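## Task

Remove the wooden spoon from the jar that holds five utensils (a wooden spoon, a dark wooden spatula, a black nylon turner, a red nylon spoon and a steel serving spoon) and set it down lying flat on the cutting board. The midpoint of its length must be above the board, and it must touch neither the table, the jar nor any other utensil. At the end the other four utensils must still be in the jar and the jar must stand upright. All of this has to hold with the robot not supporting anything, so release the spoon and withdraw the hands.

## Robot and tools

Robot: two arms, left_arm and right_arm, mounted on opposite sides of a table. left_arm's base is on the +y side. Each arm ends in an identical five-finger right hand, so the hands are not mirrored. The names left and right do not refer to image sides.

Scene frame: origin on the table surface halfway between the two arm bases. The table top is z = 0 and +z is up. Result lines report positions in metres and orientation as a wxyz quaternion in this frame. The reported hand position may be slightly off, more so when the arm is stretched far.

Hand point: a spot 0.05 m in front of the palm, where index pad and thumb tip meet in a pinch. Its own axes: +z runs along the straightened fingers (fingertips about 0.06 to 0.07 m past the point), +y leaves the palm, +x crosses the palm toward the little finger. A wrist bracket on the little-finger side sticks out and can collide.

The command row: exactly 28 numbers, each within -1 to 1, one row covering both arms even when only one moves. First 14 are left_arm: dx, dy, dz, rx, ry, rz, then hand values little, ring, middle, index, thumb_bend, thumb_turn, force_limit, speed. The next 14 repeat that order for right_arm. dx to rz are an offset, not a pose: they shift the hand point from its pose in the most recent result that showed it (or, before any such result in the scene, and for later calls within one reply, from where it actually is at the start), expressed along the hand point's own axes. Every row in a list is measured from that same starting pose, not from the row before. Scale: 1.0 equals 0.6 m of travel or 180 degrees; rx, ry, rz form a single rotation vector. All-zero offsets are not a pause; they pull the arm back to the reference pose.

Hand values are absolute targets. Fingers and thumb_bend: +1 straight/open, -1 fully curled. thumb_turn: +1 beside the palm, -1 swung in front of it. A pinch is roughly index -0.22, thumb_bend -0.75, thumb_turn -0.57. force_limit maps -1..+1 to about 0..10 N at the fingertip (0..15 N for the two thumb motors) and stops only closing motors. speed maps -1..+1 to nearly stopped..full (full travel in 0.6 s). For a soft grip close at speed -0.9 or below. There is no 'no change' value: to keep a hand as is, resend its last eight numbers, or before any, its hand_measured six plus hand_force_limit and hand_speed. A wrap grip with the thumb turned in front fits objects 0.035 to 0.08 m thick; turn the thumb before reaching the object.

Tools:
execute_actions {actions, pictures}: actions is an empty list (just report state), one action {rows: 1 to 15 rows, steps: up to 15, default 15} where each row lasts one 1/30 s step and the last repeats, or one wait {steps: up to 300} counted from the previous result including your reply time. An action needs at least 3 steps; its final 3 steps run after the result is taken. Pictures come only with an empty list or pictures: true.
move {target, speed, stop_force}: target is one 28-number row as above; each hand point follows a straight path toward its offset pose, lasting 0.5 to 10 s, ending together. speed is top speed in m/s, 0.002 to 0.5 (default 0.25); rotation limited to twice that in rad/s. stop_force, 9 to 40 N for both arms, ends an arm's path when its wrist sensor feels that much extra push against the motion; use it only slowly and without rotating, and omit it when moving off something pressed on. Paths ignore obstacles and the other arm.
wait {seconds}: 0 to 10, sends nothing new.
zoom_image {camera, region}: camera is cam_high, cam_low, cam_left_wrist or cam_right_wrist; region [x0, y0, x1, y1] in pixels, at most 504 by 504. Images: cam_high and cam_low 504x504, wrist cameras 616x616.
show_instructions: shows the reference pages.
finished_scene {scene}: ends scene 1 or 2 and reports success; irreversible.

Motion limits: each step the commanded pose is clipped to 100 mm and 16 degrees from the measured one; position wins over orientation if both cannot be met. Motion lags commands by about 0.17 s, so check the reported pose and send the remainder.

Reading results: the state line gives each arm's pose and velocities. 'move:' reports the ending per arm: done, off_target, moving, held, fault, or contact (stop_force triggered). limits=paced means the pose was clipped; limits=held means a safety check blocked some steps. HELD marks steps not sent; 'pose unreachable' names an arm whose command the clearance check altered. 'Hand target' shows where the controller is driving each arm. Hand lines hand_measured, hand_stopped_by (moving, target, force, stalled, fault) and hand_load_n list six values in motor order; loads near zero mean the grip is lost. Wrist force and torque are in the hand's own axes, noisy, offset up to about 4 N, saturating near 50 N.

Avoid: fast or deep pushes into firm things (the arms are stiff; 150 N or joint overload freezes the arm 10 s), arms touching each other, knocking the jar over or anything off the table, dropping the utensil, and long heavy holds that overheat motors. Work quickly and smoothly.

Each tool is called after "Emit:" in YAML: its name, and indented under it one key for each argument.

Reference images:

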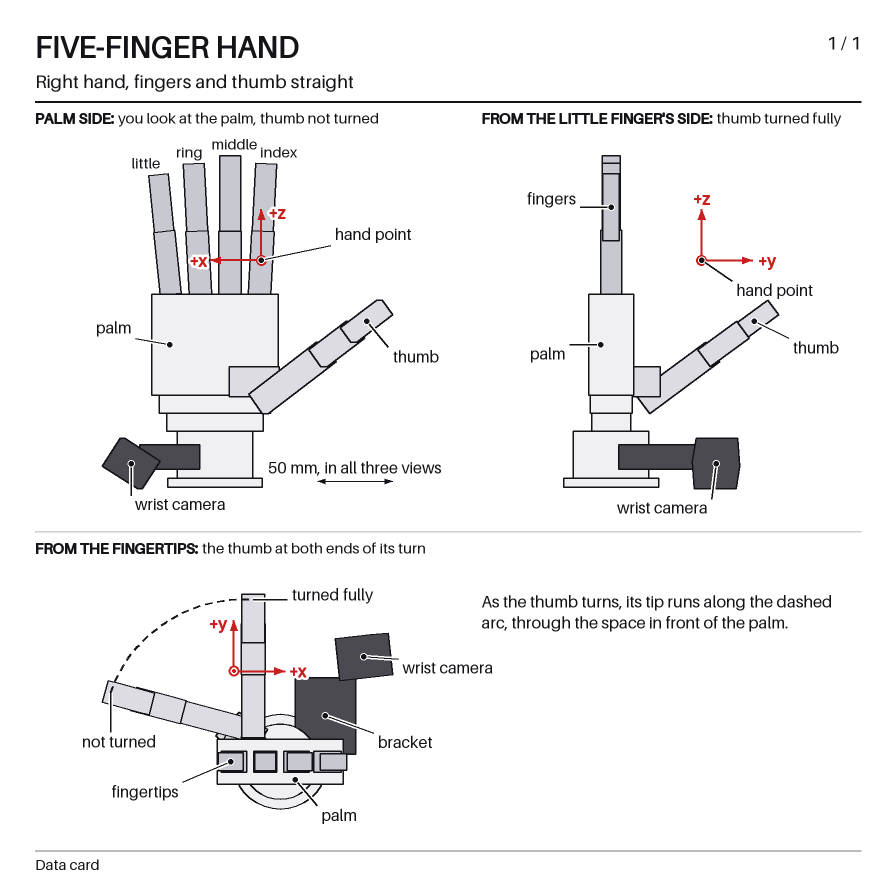

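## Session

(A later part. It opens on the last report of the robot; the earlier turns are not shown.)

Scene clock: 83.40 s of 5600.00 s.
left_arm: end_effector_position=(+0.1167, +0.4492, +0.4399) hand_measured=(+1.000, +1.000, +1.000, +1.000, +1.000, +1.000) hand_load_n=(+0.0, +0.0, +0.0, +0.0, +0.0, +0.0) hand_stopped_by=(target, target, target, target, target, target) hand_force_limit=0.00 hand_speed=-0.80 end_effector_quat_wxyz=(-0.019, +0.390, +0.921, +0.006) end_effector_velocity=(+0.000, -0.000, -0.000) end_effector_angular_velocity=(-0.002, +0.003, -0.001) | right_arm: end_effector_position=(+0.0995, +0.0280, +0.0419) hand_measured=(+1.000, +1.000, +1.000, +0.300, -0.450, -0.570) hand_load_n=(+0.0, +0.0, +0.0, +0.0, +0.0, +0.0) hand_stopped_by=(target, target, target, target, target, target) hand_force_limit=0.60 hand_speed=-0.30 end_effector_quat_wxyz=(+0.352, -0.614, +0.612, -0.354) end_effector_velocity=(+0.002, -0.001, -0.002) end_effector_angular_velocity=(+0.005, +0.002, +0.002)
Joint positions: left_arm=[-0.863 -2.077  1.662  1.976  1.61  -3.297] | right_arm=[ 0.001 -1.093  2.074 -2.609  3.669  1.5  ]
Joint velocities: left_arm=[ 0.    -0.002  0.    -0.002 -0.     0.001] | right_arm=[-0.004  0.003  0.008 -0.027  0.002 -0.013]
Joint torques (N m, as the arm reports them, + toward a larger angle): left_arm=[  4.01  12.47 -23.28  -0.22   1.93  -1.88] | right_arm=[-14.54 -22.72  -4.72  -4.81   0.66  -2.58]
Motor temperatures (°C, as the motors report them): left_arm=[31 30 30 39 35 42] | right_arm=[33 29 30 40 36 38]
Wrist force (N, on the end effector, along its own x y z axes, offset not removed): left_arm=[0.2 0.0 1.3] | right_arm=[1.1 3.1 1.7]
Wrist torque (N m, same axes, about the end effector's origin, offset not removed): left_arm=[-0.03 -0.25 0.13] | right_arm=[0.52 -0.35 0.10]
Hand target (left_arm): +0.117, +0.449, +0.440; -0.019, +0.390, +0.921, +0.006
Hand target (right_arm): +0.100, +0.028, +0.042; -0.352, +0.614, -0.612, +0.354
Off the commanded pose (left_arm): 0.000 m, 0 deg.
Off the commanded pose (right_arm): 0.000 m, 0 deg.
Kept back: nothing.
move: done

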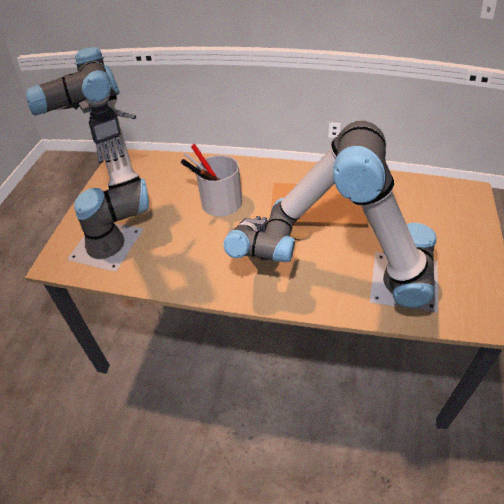

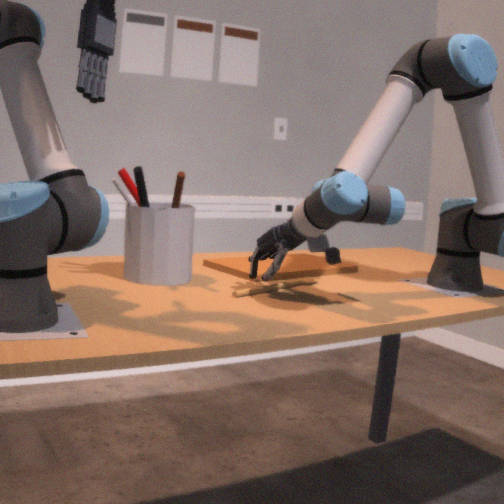

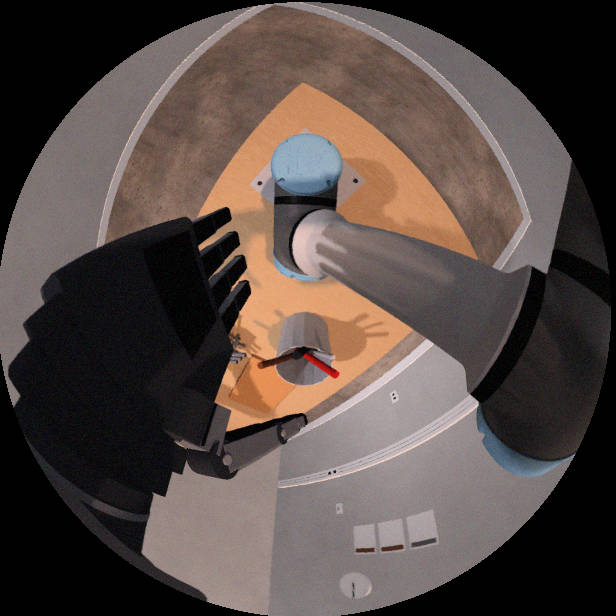

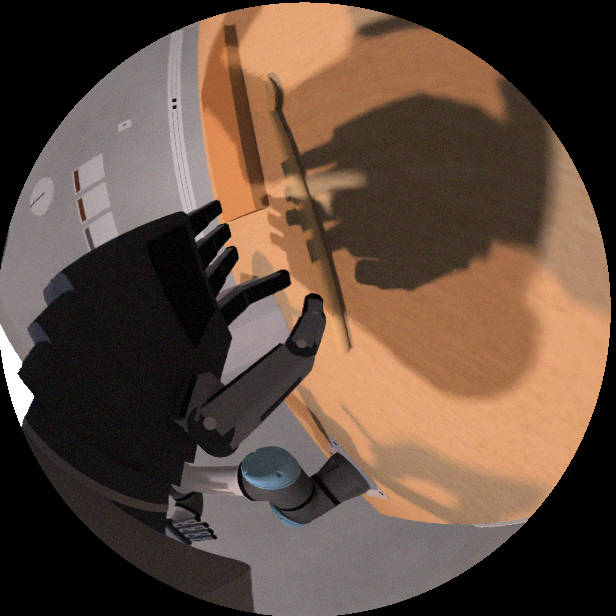

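Emit:
move:
  target: [0,0,0,0,0,0,1,1,1,1,1,1,0,-0.8, 0,0.029,0.017,0,0,0,1,1,1,0.3,-0.45,-0.57,0.6,-0.3]
  speed: 0.03

Scene clock: 84.67 s of 5600.00 s.
left_arm: end_effector_position=(+0.1167, +0.4492, +0.4399) hand_measured=(+1.000, +1.000, +1.000, +1.000, +1.000, +1.000) hand_load_n=(+0.0, +0.0, +0.0, +0.0, +0.0, +0.0) hand_stopped_by=(target, target, target, target, target, target) hand_force_limit=0.00 hand_speed=-0.80 end_effector_quat_wxyz=(-0.019, +0.390, +0.921, +0.006) end_effector_velocity=(+0.000, +0.001, +0.000) end_effector_angular_velocity=(+0.001, +0.000, +0.002) | right_arm: end_effector_position=(+0.0997, +0.0279, +0.0221) hand_measured=(+1.000, +1.000, +1.000, +0.300, -0.450, -0.570) hand_load_n=(+0.0, +0.0, +0.0, +0.0, +0.0, +0.0) hand_stopped_by=(target, target, target, target, target, target) hand_force_limit=0.60 hand_speed=-0.30 end_effector_quat_wxyz=(+0.351, -0.613, +0.612, -0.354) end_effector_velocity=(-0.001, +0.000, -0.003) end_effector_angular_velocity=(+0.002, -0.001, +0.002)
Joint positions: left_arm=[-0.863 -2.077  1.662  1.976  1.61  -3.297] | right_arm=[ 0.001 -1.048  2.08  -2.66   3.669  1.499]
Joint velocities: left_arm=[ 0.001 -0.001 -0.     0.001  0.001 -0.002] | right_arm=[ 0.002  0.007  0.001 -0.009 -0.     0.001]
Joint torques (N m, as the arm reports them, + toward a larger angle): left_arm=[  4.09  13.22 -23.36  -0.19   2.    -1.9 ] | right_arm=[ 15.08 -22.01  -5.4   -5.45  -3.16   0.17]
Motor temperatures (°C, as the motors report them): left_arm=[31 30 30 39 35 42] | right_arm=[33 29 30 40 36 38]
Wrist force (N, on the end effector, along its own x y z axes, offset not removed): left_arm=[-0.2 -0.9 2.0] | right_arm=[-1.0 2.3 2.0]
Wrist torque (N m, same axes, about the end effector's origin, offset not removed): left_arm=[-0.30 -0.26 0.05] | right_arm=[0.39 -0.10 -0.08]
Hand target (left_arm): +0.117, +0.449, +0.440; -0.019, +0.390, +0.921, +0.006
Hand target (right_arm): +0.100, +0.028, +0.022; -0.351, +0.614, -0.612, +0.354
Off the commanded pose (left_arm): 0.000 m, 0 deg.
Off the commanded pose (right_arm): 0.000 m, 0 deg.
Kept back: nothing.
move: done

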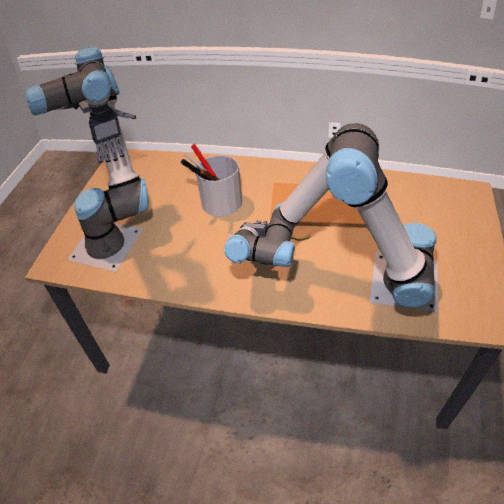

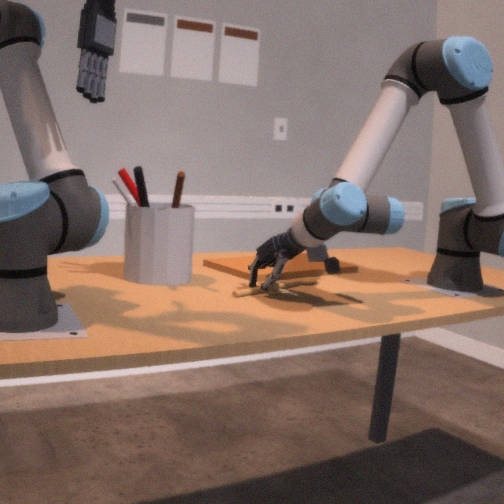

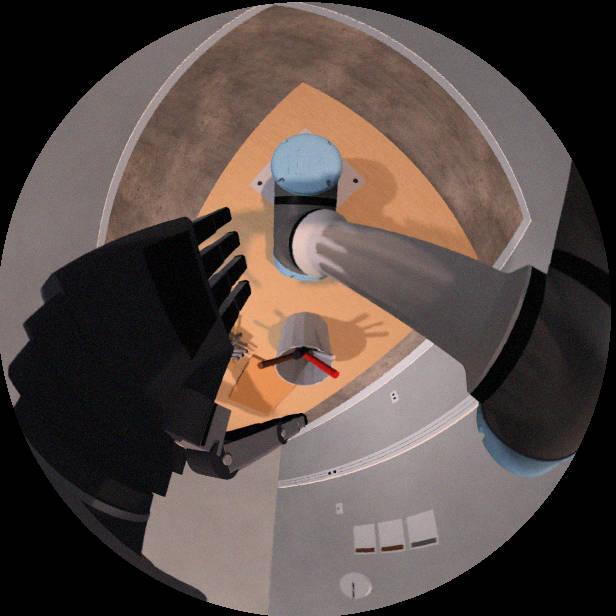

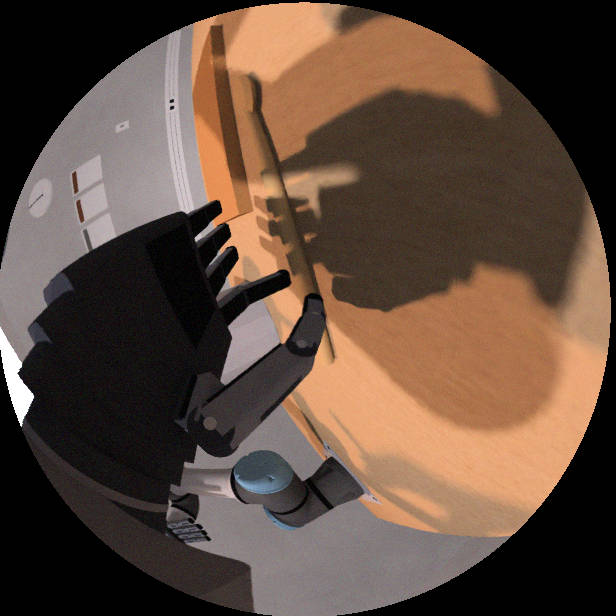

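Emit:
move:
  target: [0,0,0,0,0,0,1,1,1,1,1,1,0,-0.8, 0.1,-0.013,-0.027,0,0,0,1,1,1,0.3,-0.45,-0.57,0.6,-0.3]
  speed: 0.08

Emit:
move:
  target: [0,0,0,0,0,0,1,1,1,1,1,1,0,-0.8, 0,0.025,0.0145,0,0,0,1,1,1,0.3,-0.45,-0.57,0.6,-0.3]
  speed: 0.02

Scene clock: 86.20 s of 5600.00 s.
left_arm: end_effector_position=(+0.1167, +0.4492, +0.4399) hand_measured=(+1.000, +1.000, +1.000, +1.000, +1.000, +1.000) hand_load_n=(+0.0, +0.0, +0.0, +0.0, +0.0, +0.0) hand_stopped_by=(target, target, target, target, target, target) hand_force_limit=0.00 hand_speed=-0.80 end_effector_quat_wxyz=(-0.019, +0.390, +0.921, +0.006) end_effector_velocity=(-0.000, +0.000, -0.000) end_effector_angular_velocity=(+0.000, +0.002, -0.000) | right_arm: end_effector_position=(+0.0896, -0.0317, +0.0372) hand_measured=(+1.000, +1.000, +1.000, +0.300, -0.450, -0.570) hand_load_n=(+0.0, +0.0, +0.0, +0.0, +0.0, +0.0) hand_stopped_by=(target, target, target, target, target, target) hand_force_limit=0.60 hand_speed=-0.30 end_effector_quat_wxyz=(+0.351, -0.613, +0.612, -0.354) end_effector_velocity=(-0.000, -0.003, +0.001) end_effector_angular_velocity=(-0.001, -0.002, +0.000)
Joint positions: left_arm=[-0.863 -2.077  1.662  1.976  1.61  -3.297] | right_arm=[ 0.018 -1.174  2.235 -2.659  3.668  1.534]
Joint velocities: left_arm=[ 0.    -0.001 -0.    -0.001  0.002  0.   ] | right_arm=[ 0.001 -0.007  0.007  0.002 -0.002  0.002]
Joint torques (N m, as the arm reports them, + toward a larger angle): left_arm=[  4.09  13.26 -23.14  -0.33   1.95  -1.9 ] | right_arm=[ 13.62 -35.22  -3.25  -0.15  -2.39   2.07]
Motor temperatures (°C, as the motors report them): left_arm=[31 30 30 39 35 42] | right_arm=[33 29 30 40 36 38]
Wrist force (N, on the end effector, along its own x y z axes, offset not removed): left_arm=[0.0 -1.8 -0.2] | right_arm=[0.6 1.4 0.8]
Wrist torque (N m, same axes, about the end effector's origin, offset not removed): left_arm=[-0.25 -0.23 -0.01] | right_arm=[0.35 -0.30 0.00]
Hand target (left_arm): +0.117, +0.449, +0.440; -0.019, +0.390, +0.921, +0.006
Hand target (right_arm): +0.090, -0.032, +0.037; -0.351, +0.613, -0.612, +0.354
Off the commanded pose (left_arm): 0.000 m, 0 deg.
Off the commanded pose (right_arm): 0.000 m, 0 deg.
Kept back: nothing.
move: done

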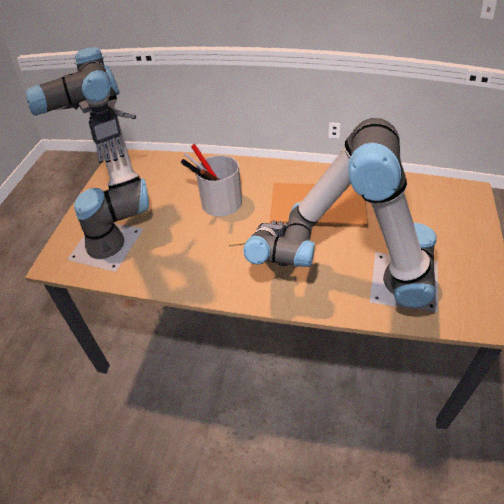

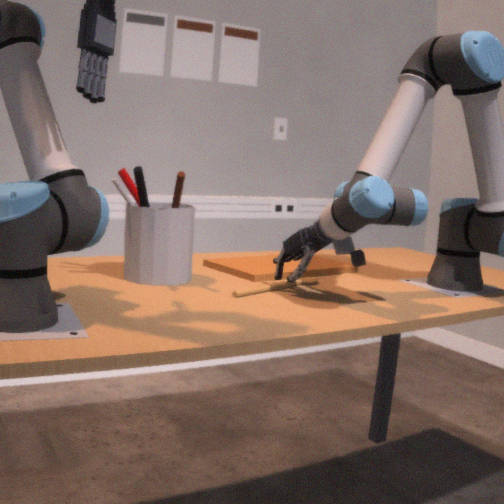

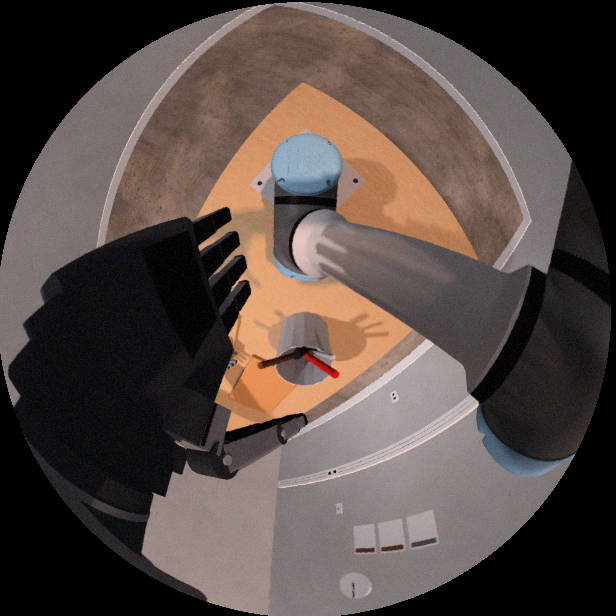

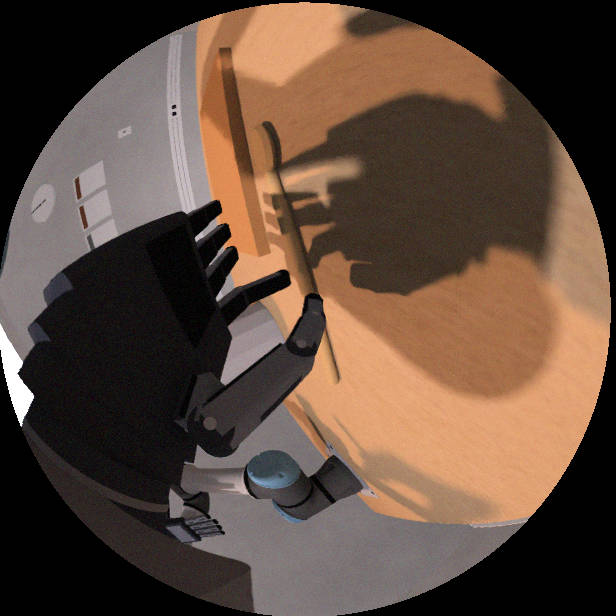

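Scene clock: 87.40 s of 5600.00 s.
left_arm: end_effector_position=(+0.1167, +0.4492, +0.4399) hand_measured=(+1.000, +1.000, +1.000, +1.000, +1.000, +1.000) hand_load_n=(+0.0, +0.0, +0.0, +0.0, +0.0, +0.0) hand_stopped_by=(target, target, target, target, target, target) hand_force_limit=0.00 hand_speed=-0.80 end_effector_quat_wxyz=(-0.019, +0.390, +0.921, +0.006) end_effector_velocity=(+0.001, +0.000, -0.000) end_effector_angular_velocity=(-0.002, +0.002, +0.002) | right_arm: end_effector_position=(+0.0898, -0.0316, +0.0207) hand_measured=(+1.000, +1.000, +1.000, +0.300, -0.450, -0.570) hand_load_n=(+0.0, +0.0, +0.0, +1.5, +0.0, +0.0) hand_stopped_by=(target, target, target, target, target, target) hand_force_limit=0.60 hand_speed=-0.30 end_effector_quat_wxyz=(+0.352, -0.613, +0.612, -0.354) end_effector_velocity=(-0.001, -0.000, -0.004) end_effector_angular_velocity=(-0.002, +0.005, +0.001)
Joint positions: left_arm=[-0.863 -2.077  1.662  1.976  1.61  -3.297] | right_arm=[ 0.018 -1.13   2.24  -2.71   3.667  1.534]
Joint velocities: left_arm=[ 0.001 -0.002 -0.    -0.001 -0.001 -0.001] | right_arm=[ 0.001  0.008  0.002 -0.008  0.005 -0.001]
Joint torques (N m, as the arm reports them, + toward a larger angle): left_arm=[  3.87  13.07 -23.18  -0.31   1.87  -1.93] | right_arm=[-3.22 40.02 22.44  9.51 27.77 -3.47]
Motor temperatures (°C, as the motors report them): left_arm=[31 30 30 39 35 42] | right_arm=[33 29 30 40 36 38]
Wrist force (N, on the end effector, along its own x y z axes, offset not removed): left_arm=[-1.4 -0.5 2.5] | right_arm=[31.7 -50.0 -50.0]
Wrist torque (N m, same axes, about the end effector's origin, offset not removed): left_arm=[-0.23 -0.16 0.02] | right_arm=[5.48 -0.84 2.18]
Hand target (left_arm): +0.117, +0.449, +0.440; -0.019, +0.390, +0.921, +0.006
Hand target (right_arm): +0.090, -0.032, +0.020; -0.351, +0.613, -0.612, +0.354
Off the commanded pose (left_arm): 0.000 m, 0 deg.
Off the commanded pose (right_arm): 0.001 m, 0 deg.
Kept back: nothing.
move: done

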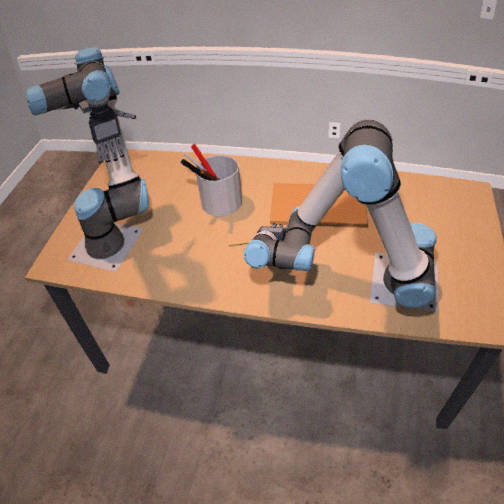

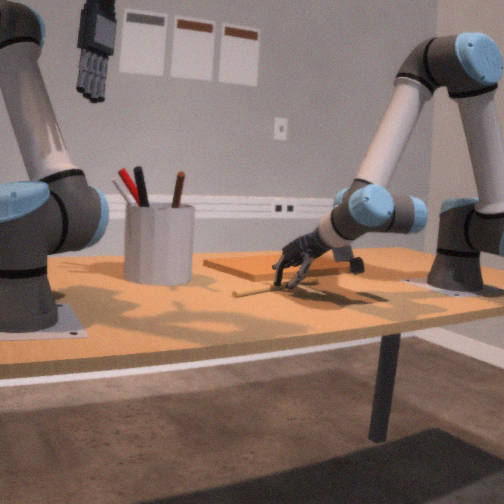

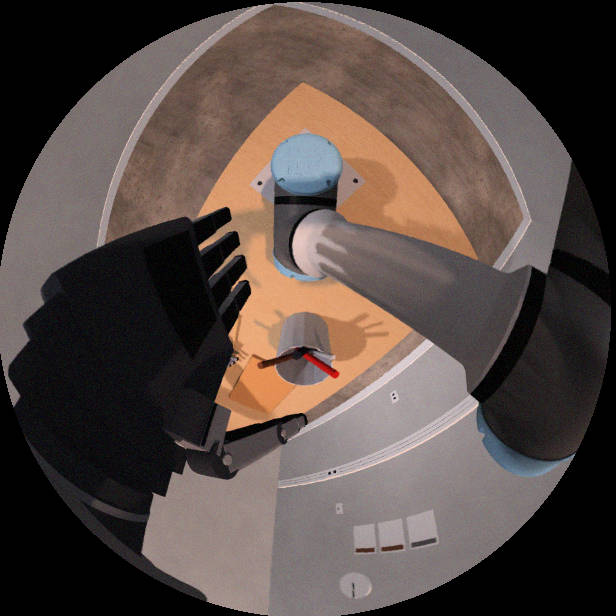

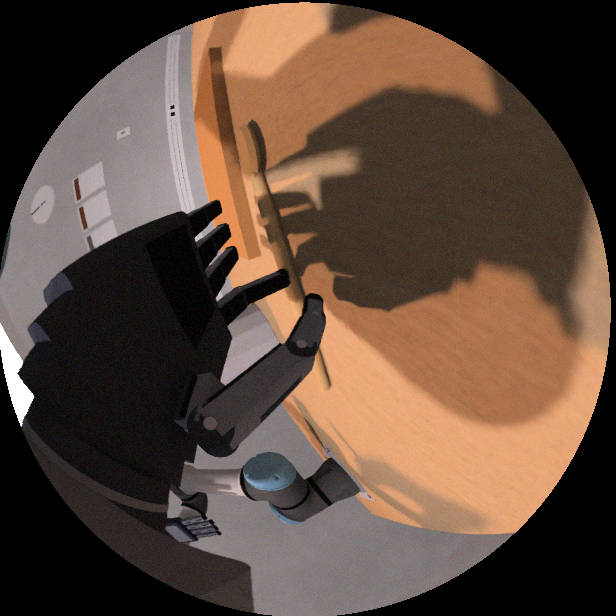

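Emit:
move:
  target: [0,0,0,0,0,0,1,1,1,1,1,1,0,-0.8, 0,-0.012,-0.007,-0.083,0,0,1,1,1,0.3,-0.45,-0.57,0.6,-0.3]
  speed: 0.03

Scene clock: 97.47 s of 5600.00 s.
left_arm: end_effector_position=(+0.1167, +0.4492, +0.4399) hand_measured=(+1.000, +1.000, +1.000, +1.000, +1.000, +1.000) hand_load_n=(+0.0, +0.0, +0.0, +0.0, +0.0, +0.0) hand_stopped_by=(target, target, target, target, target, target) hand_force_limit=0.00 hand_speed=-0.80 end_effector_quat_wxyz=(-0.019, +0.390, +0.921, +0.006) end_effector_velocity=(+0.000, +0.001, +0.000) end_effector_angular_velocity=(+0.001, +0.001, -0.001) | right_arm: end_effector_position=(+0.0918, -0.0306, +0.0244) hand_measured=(+1.000, +1.000, +1.000, +0.300, -0.450, -0.570) hand_load_n=(+0.0, +0.0, +0.0, -2.5, +0.0, +0.0) hand_stopped_by=(target, target, target, target, target, target) hand_force_limit=0.60 hand_speed=-0.30 end_effector_quat_wxyz=(+0.357, -0.610, +0.611, -0.356) end_effector_velocity=(-0.000, -0.000, +0.000) end_effector_angular_velocity=(-0.001, +0.000, +0.001)
Joint positions: left_arm=[-0.863 -2.077  1.662  1.976  1.61  -3.297] | right_arm=[ 0.018 -1.132  2.24  -2.714  3.655  1.534]
Joint velocities: left_arm=[-0.001 -0.001 -0.     0.001  0.001  0.   ] | right_arm=[ 0.    -0.001  0.     0.     0.    -0.001]
Joint torques (N m, as the arm reports them, + toward a larger angle): left_arm=[  3.73  13.07 -23.34  -0.26   1.78  -1.89] | right_arm=[ -0.53 -27.01 -12.1   -2.35   1.25   0.11]
Motor temperatures (°C, as the motors report them): left_arm=[31 30 30 39 35 42] | right_arm=[33 29 30 40 36 38]
Wrist force (N, on the end effector, along its own x y z axes, offset not removed): left_arm=[1.0 -1.5 1.4] | right_arm=[8.5 -16.2 -16.7]
Wrist torque (N m, same axes, about the end effector's origin, offset not removed): left_arm=[-0.29 -0.49 0.13] | right_arm=[0.96 -0.30 0.18]
Hand target (left_arm): +0.117, +0.449, +0.440; -0.019, +0.390, +0.921, +0.006
Hand target (right_arm): +0.092, -0.031, +0.024; -0.357, +0.610, -0.611, +0.356
Off the commanded pose (left_arm): 0.000 m, 0 deg.
Off the commanded pose (right_arm): 0.005 m, 16 deg.
FORCE FAULT: contact force on the right arm reached its limit, and that arm stopped for 10 seconds. The contact can be on any part of that arm, not only on its tool. That arm ran no command of this call. That arm holds still and accepts commands again. Move the arm away from the contact; if what it grips holds it there, let go first. Pushing or pulling that hard again can fault the arm again.
Kept back: nothing.
The stop of the right arm began at step 2 of this call (marked STOPPED below). From that step on that arm followed nothing that you had sent. Nothing is kept back now.
Steps of this call (steps 1 to 33: nothing new was sent). Readings (end_effector_position | what the end effector reports):
1: left_arm (+0.1167, +0.4492, +0.4399) | right_arm (+0.0899, -0.0315, +0.0209) | left_arm hand_measured=(+1.000, +1.000, +1.000, +1.000, +1.000, +1.000) hand_load_n=(+0.0, +0.0, +0.0, +0.0, +0.0, +0.0) hand_stopped_by=(target, target, target, target, target, target) hand_force_limit=0.00 hand_speed=-0.80 | right_arm hand_measured=(+1.000, +1.000, +1.000, +0.300, -0.450, -0.570) hand_load_n=(+0.0, +0.0, +0.0, +1.5, +0.0, +0.0) hand_stopped_by=(target, target, target, target, target, target) hand_force_limit=0.60 hand_speed=-0.30
2: left_arm (+0.1167, +0.4492, +0.4399) | right_arm (+0.0904, -0.0311, +0.0220) | left_arm hand_measured=(+1.000, +1.000, +1.000, +1.000, +1.000, +1.000) hand_load_n=(+0.0, +0.0, +0.0, +0.0, +0.0, +0.0) hand_stopped_by=(target, target, target, target, target, target) hand_force_limit=0.00 hand_speed=-0.80 | right_arm hand_measured=(+1.000, +1.000, +1.000, +0.300, -0.450, -0.570) hand_load_n=(+0.0, +0.0, +0.0, +1.0, +0.0, +0.0) hand_stopped_by=(target, target, target, target, target, target) hand_force_limit=0.60 hand_speed=-0.30 STOPPED (the right arm)
4: left_arm (+0.1167, +0.4492, +0.4399) | right_arm (+0.0911, -0.0307, +0.0232) | left_arm hand_measured=(+1.000, +1.000, +1.000, +1.000, +1.000, +1.000) hand_load_n=(+0.0, +0.0, +0.0, +0.0, +0.0, +0.0) hand_stopped_by=(target, target, target, target, target, target) hand_force_limit=0.00 hand_speed=-0.80 | right_arm hand_measured=(+1.000, +1.000, +1.000, +0.300, -0.450, -0.570) hand_load_n=(+0.0, +0.0, +0.0, +1.0, +0.0, +0.0) hand_stopped_by=(target, target, target, target, target, target) hand_force_limit=0.60 hand_speed=-0.30
8: left_arm (+0.1167, +0.4492, +0.4399) | right_arm (+0.0917, -0.0306, +0.0241) | left_arm hand_measured=(+1.000, +1.000, +1.000, +1.000, +1.000, +1.000) hand_load_n=(+0.0, +0.0, +0.0, +0.0, +0.0, +0.0) hand_stopped_by=(target, target, target, target, target, target) hand_force_limit=0.00 hand_speed=-0.80 | right_arm hand_measured=(+1.000, +1.000, +1.000, +0.300, -0.450, -0.570) hand_load_n=(+0.0, +0.0, +0.0, -1.0, +0.0, +0.0) hand_stopped_by=(target, target, target, target, target, target) hand_force_limit=0.60 hand_speed=-0.30
33: the state above
move: fault (right_arm)

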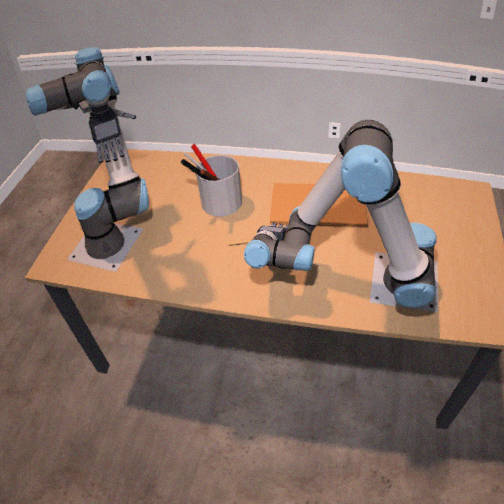

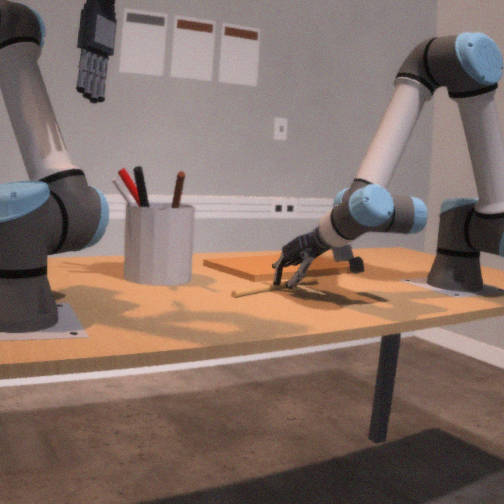

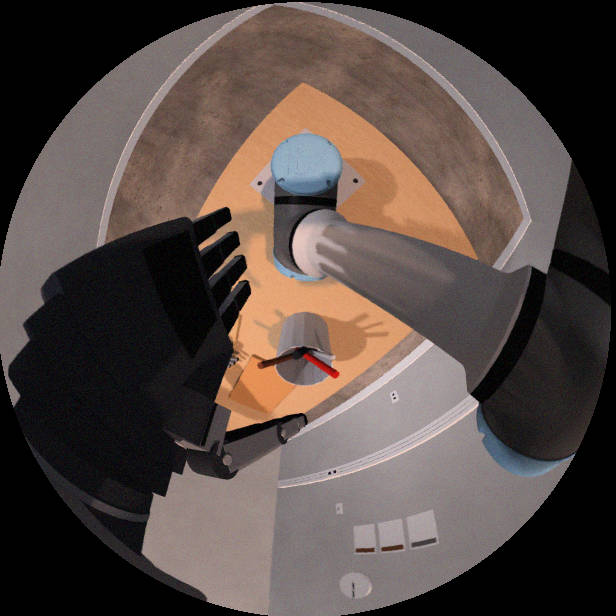

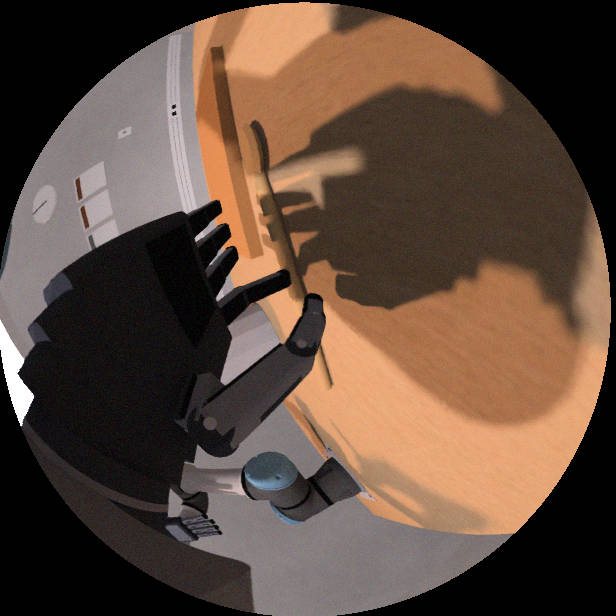

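Emit:
move:
  target: [0,0,0,0,0,0,1,1,1,1,1,1,0,-0.8, 0,-0.022,-0.012,0,0,0,1,1,1,0.3,-0.45,-0.57,0.6,-0.3]
  speed: 0.03

Emit:
move:
  target: [0,0,0,0,0,0,1,1,1,1,1,1,0,-0.8, 0,0,0,-0.09,0,0,1,1,1,0.3,-0.45,-0.57,0.6,-0.3]
  speed: 0.1

Emit:
move:
  target: [0,0,0,0,0,0,1,1,1,1,1,1,0,-0.8, 0,0.035,0.036,0,0,0,1,1,1,0.3,-0.45,-0.57,0.6,-0.3]
  speed: 0.005
  stop_force: 9

Scene clock: 98.57 s of 5600.00 s.
left_arm: end_effector_position=(+0.1167, +0.4492, +0.4399) hand_measured=(+1.000, +1.000, +1.000, +1.000, +1.000, +1.000) hand_load_n=(+0.0, +0.0, +0.0, +0.0, +0.0, +0.0) hand_stopped_by=(target, target, target, target, target, target) hand_force_limit=0.00 hand_speed=-0.80 end_effector_quat_wxyz=(-0.019, +0.390, +0.921, +0.006) end_effector_velocity=(-0.000, -0.000, -0.000) end_effector_angular_velocity=(+0.001, -0.002, +0.001) | right_arm: end_effector_position=(+0.0920, -0.0306, +0.0390) hand_measured=(+1.000, +1.000, +1.000, +0.300, -0.450, -0.570) hand_load_n=(+0.0, +0.0, +0.0, +0.0, +0.0, +0.0) hand_stopped_by=(target, target, target, target, target, target) hand_force_limit=0.60 hand_speed=-0.30 end_effector_quat_wxyz=(+0.357, -0.610, +0.611, -0.356) end_effector_velocity=(-0.001, +0.000, +0.003) end_effector_angular_velocity=(-0.001, +0.001, +0.001)
Joint positions: left_arm=[-0.863 -2.077  1.662  1.976  1.61  -3.297] | right_arm=[ 0.018 -1.17   2.236 -2.672  3.655  1.533]
Joint velocities: left_arm=[ 0.     0.002  0.001 -0.    -0.    -0.001] | right_arm=[ 0.001 -0.009 -0.001  0.011  0.001  0.   ]
Joint torques (N m, as the arm reports them, + toward a larger angle): left_arm=[  3.89  12.94 -23.95  -0.16   1.87  -1.78] | right_arm=[-13.97 -33.52 -21.1   -0.17  -3.14   1.75]
Motor temperatures (°C, as the motors report them): left_arm=[31 30 30 39 35 42] | right_arm=[33 29 30 40 36 38]
Wrist force (N, on the end effector, along its own x y z axes, offset not removed): left_arm=[0.6 0.0 1.2] | right_arm=[3.1 3.4 3.5]
Wrist torque (N m, same axes, about the end effector's origin, offset not removed): left_arm=[-0.02 -0.42 0.15] | right_arm=[0.48 -0.77 0.34]
Hand target (left_arm): +0.117, +0.449, +0.440; -0.019, +0.390, +0.921, +0.006
Hand target (right_arm): +0.092, -0.031, +0.039; -0.357, +0.610, -0.611, +0.356
Off the commanded pose (left_arm): 0.000 m, 0 deg.
Off the commanded pose (right_arm): 0.000 m, 0 deg.
Kept back: nothing.
move: done

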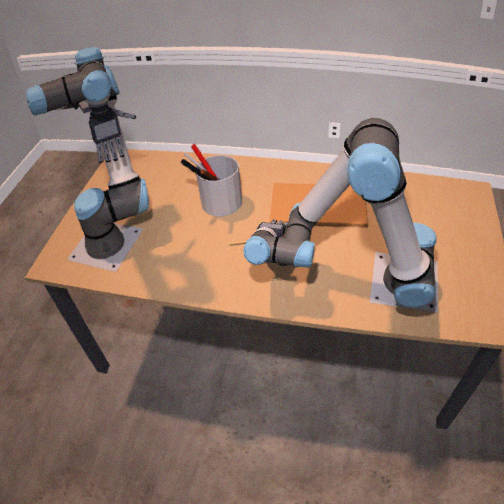

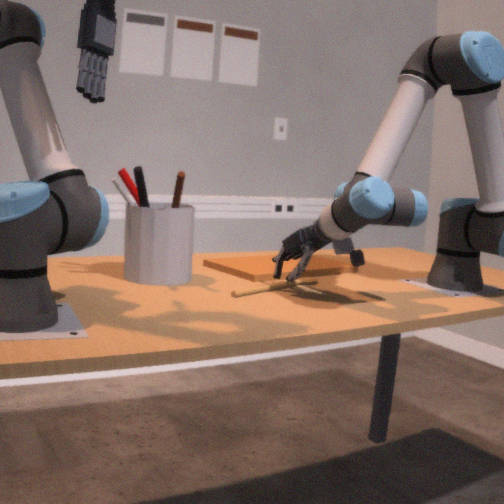

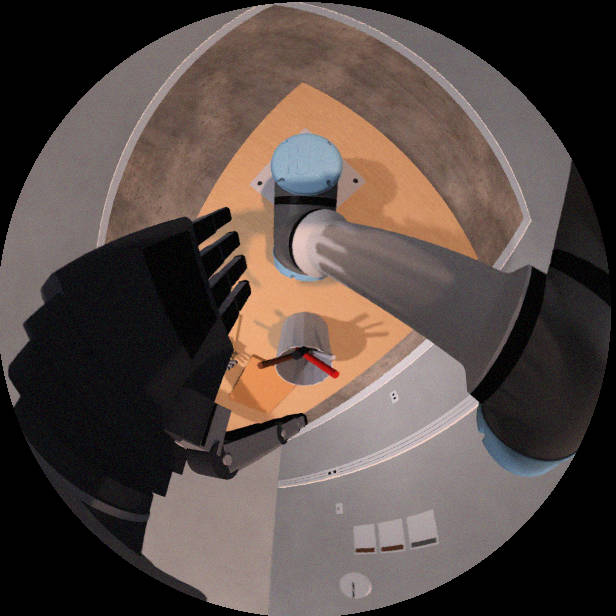

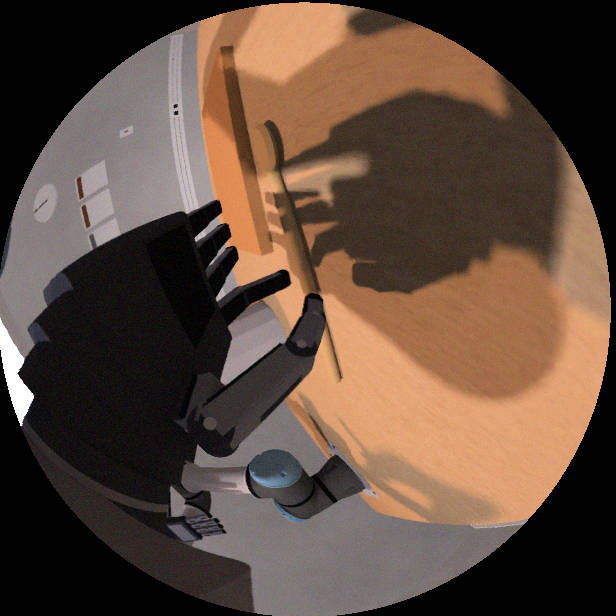

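Scene clock: 100.40 s of 5600.00 s.
left_arm: end_effector_position=(+0.1167, +0.4492, +0.4399) hand_measured=(+1.000, +1.000, +1.000, +1.000, +1.000, +1.000) hand_load_n=(+0.0, +0.0, +0.0, +0.0, +0.0, +0.0) hand_stopped_by=(target, target, target, target, target, target) hand_force_limit=0.00 hand_speed=-0.80 end_effector_quat_wxyz=(-0.019, +0.390, +0.921, +0.006) end_effector_velocity=(-0.000, -0.000, -0.000) end_effector_angular_velocity=(-0.000, -0.000, -0.001) | right_arm: end_effector_position=(+0.0919, -0.0305, +0.0391) hand_measured=(+1.000, +1.000, +1.000, +0.300, -0.450, -0.570) hand_load_n=(+0.0, +0.0, +0.0, +0.0, +0.0, +0.0) hand_stopped_by=(target, target, target, target, target, target) hand_force_limit=0.60 hand_speed=-0.30 end_effector_quat_wxyz=(+0.269, -0.654, +0.655, -0.267) end_effector_velocity=(+0.000, -0.000, +0.000) end_effector_angular_velocity=(-0.000, +0.015, +0.001)
Joint positions: left_arm=[-0.863 -2.077  1.662  1.976  1.61  -3.297] | right_arm=[-0.106 -1.277  2.248 -2.683  3.946  1.373]
Joint velocities: left_arm=[-0.001  0.     0.    -0.001 -0.     0.001] | right_arm=[-0.008 -0.005  0.     0.001  0.015 -0.008]
Joint torques (N m, as the arm reports them, + toward a larger angle): left_arm=[  4.01  12.84 -23.26  -0.24   1.85  -1.85] | right_arm=[-14.81 -32.82  -4.86  -0.45   0.63  -2.9 ]
Motor temperatures (°C, as the motors report them): left_arm=[31 30 30 39 35 42] | right_arm=[33 29 30 40 36 38]
Wrist force (N, on the end effector, along its own x y z axes, offset not removed): left_arm=[-0.7 -0.9 1.1] | right_arm=[-0.1 1.1 3.3]
Wrist torque (N m, same axes, about the end effector's origin, offset not removed): left_arm=[-0.17 -0.18 0.02] | right_arm=[0.15 -0.21 -0.03]
Hand target (left_arm): +0.117, +0.449, +0.440; -0.019, +0.390, +0.921, +0.006
Hand target (right_arm): +0.092, -0.031, +0.039; -0.268, +0.654, -0.655, +0.266
Off the commanded pose (left_arm): 0.000 m, 0 deg.
Off the commanded pose (right_arm): 0.000 m, 0 deg.
Kept back: nothing.
move: done

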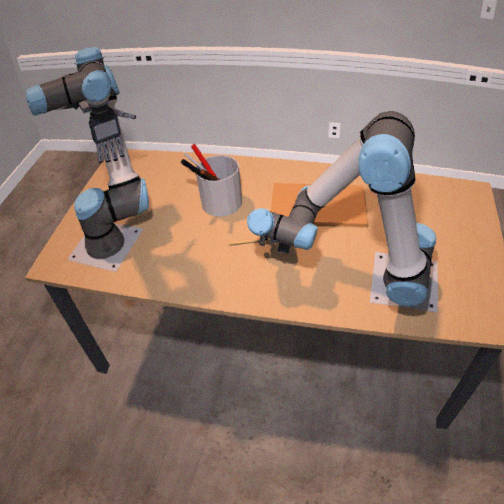

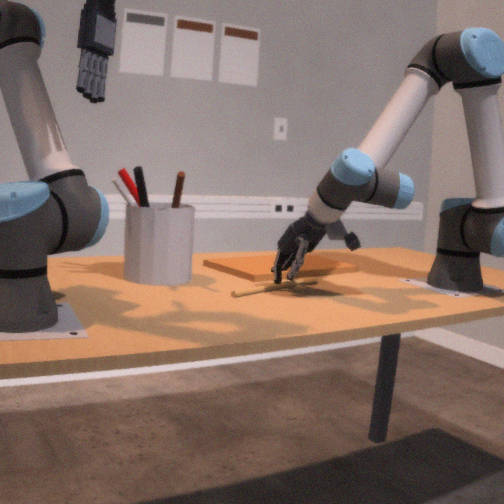

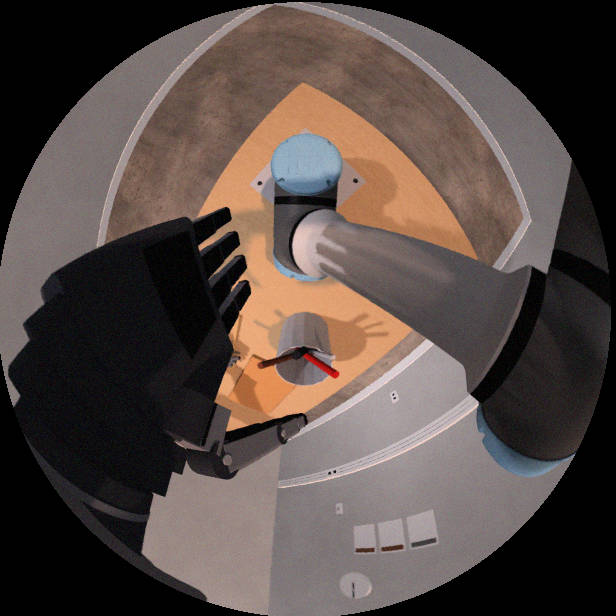

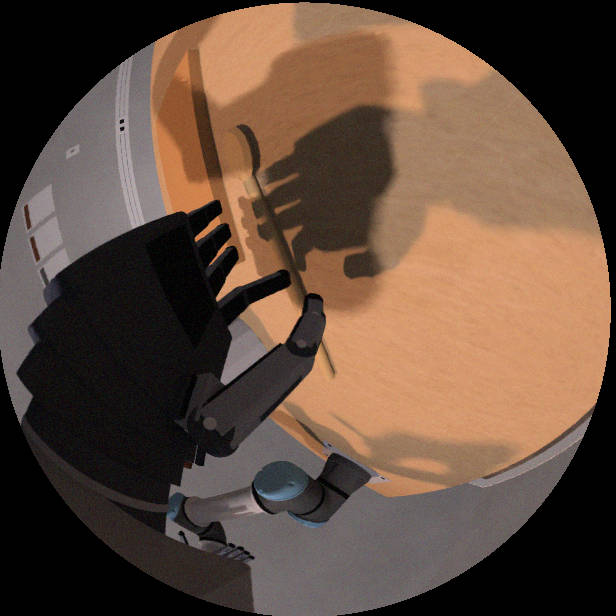

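Scene clock: 102.07 s of 5600.00 s.
left_arm: end_effector_position=(+0.1167, +0.4492, +0.4399) hand_measured=(+1.000, +1.000, +1.000, +1.000, +1.000, +1.000) hand_load_n=(+0.0, +0.0, +0.0, +0.0, +0.0, +0.0) hand_stopped_by=(target, target, target, target, target, target) hand_force_limit=0.00 hand_speed=-0.80 end_effector_quat_wxyz=(-0.019, +0.390, +0.921, +0.006) end_effector_velocity=(-0.000, -0.000, -0.000) end_effector_angular_velocity=(+0.000, +0.000, +0.001) | right_arm: end_effector_position=(+0.0919, -0.0306, +0.0326) hand_measured=(+1.000, +1.000, +1.000, +0.300, -0.450, -0.570) hand_load_n=(+0.0, +0.0, +0.0, +0.0, +0.0, +0.0) hand_stopped_by=(target, target, target, target, target, target) hand_force_limit=0.60 hand_speed=-0.30 end_effector_quat_wxyz=(+0.269, -0.654, +0.655, -0.267) end_effector_velocity=(+0.000, -0.001, +0.001) end_effector_angular_velocity=(-0.002, +0.001, -0.002)
Joint positions: left_arm=[-0.863 -2.077  1.662  1.976  1.61  -3.297] | right_arm=[-0.106 -1.261  2.252 -2.703  3.946  1.373]
Joint velocities: left_arm=[-0.     0.001 -0.    -0.001  0.    -0.002] | right_arm=[-0.001 -0.006  0.     0.008  0.     0.001]
Joint torques (N m, as the arm reports them, + toward a larger angle): left_arm=[  4.36  12.75 -23.55  -0.17   1.87  -1.79] | right_arm=[ 12.24 -35.05 -14.98  -0.03  -0.33   0.36]
Motor temperatures (°C, as the motors report them): left_arm=[31 30 30 39 35 42] | right_arm=[33 29 30 40 36 38]
Wrist force (N, on the end effector, along its own x y z axes, offset not removed): left_arm=[0.1 -0.8 1.1] | right_arm=[1.0 0.7 2.4]
Wrist torque (N m, same axes, about the end effector's origin, offset not removed): left_arm=[-0.16 -0.29 0.11] | right_arm=[0.11 -0.35 0.13]
Hand target (left_arm): +0.117, +0.449, +0.440; -0.019, +0.390, +0.921, +0.006
Hand target (right_arm): +0.092, -0.030, +0.033; -0.269, +0.654, -0.655, +0.267
Off the commanded pose (left_arm): 0.000 m, 0 deg.
Off the commanded pose (right_arm): 0.024 m, 0 deg.
Kept back: nothing.
move: contact (right_arm)

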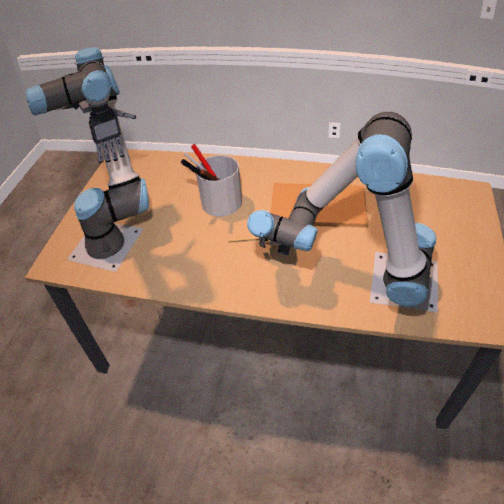

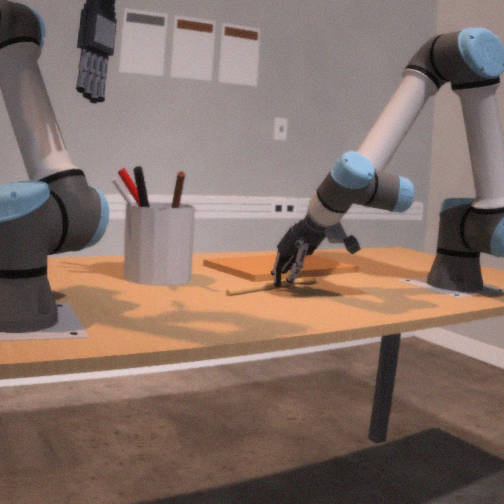

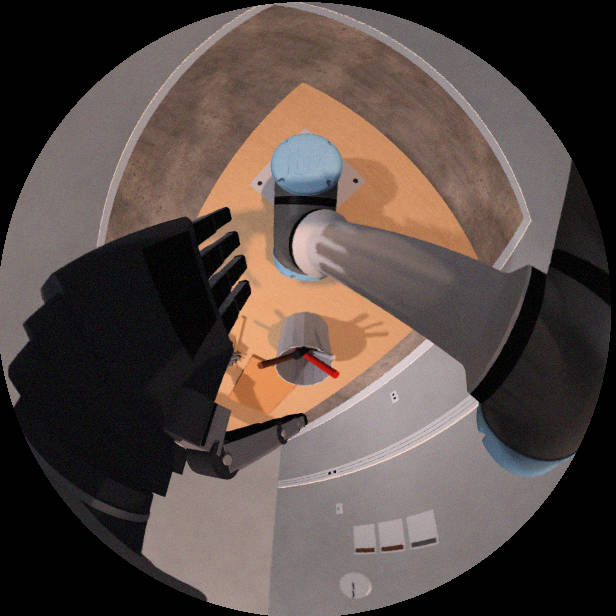

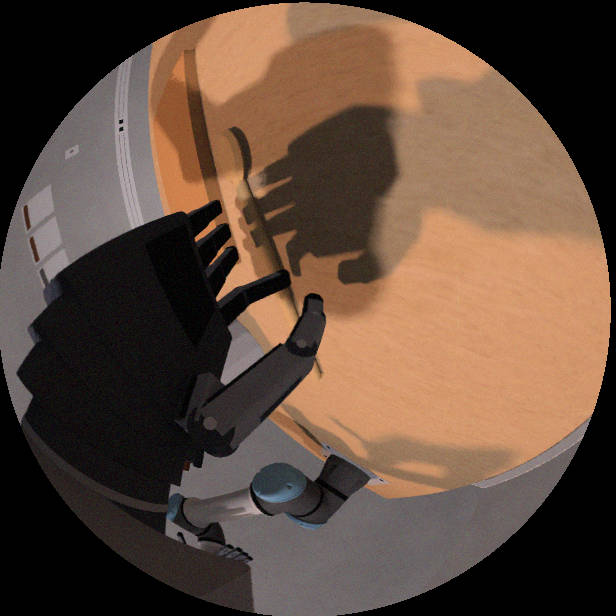

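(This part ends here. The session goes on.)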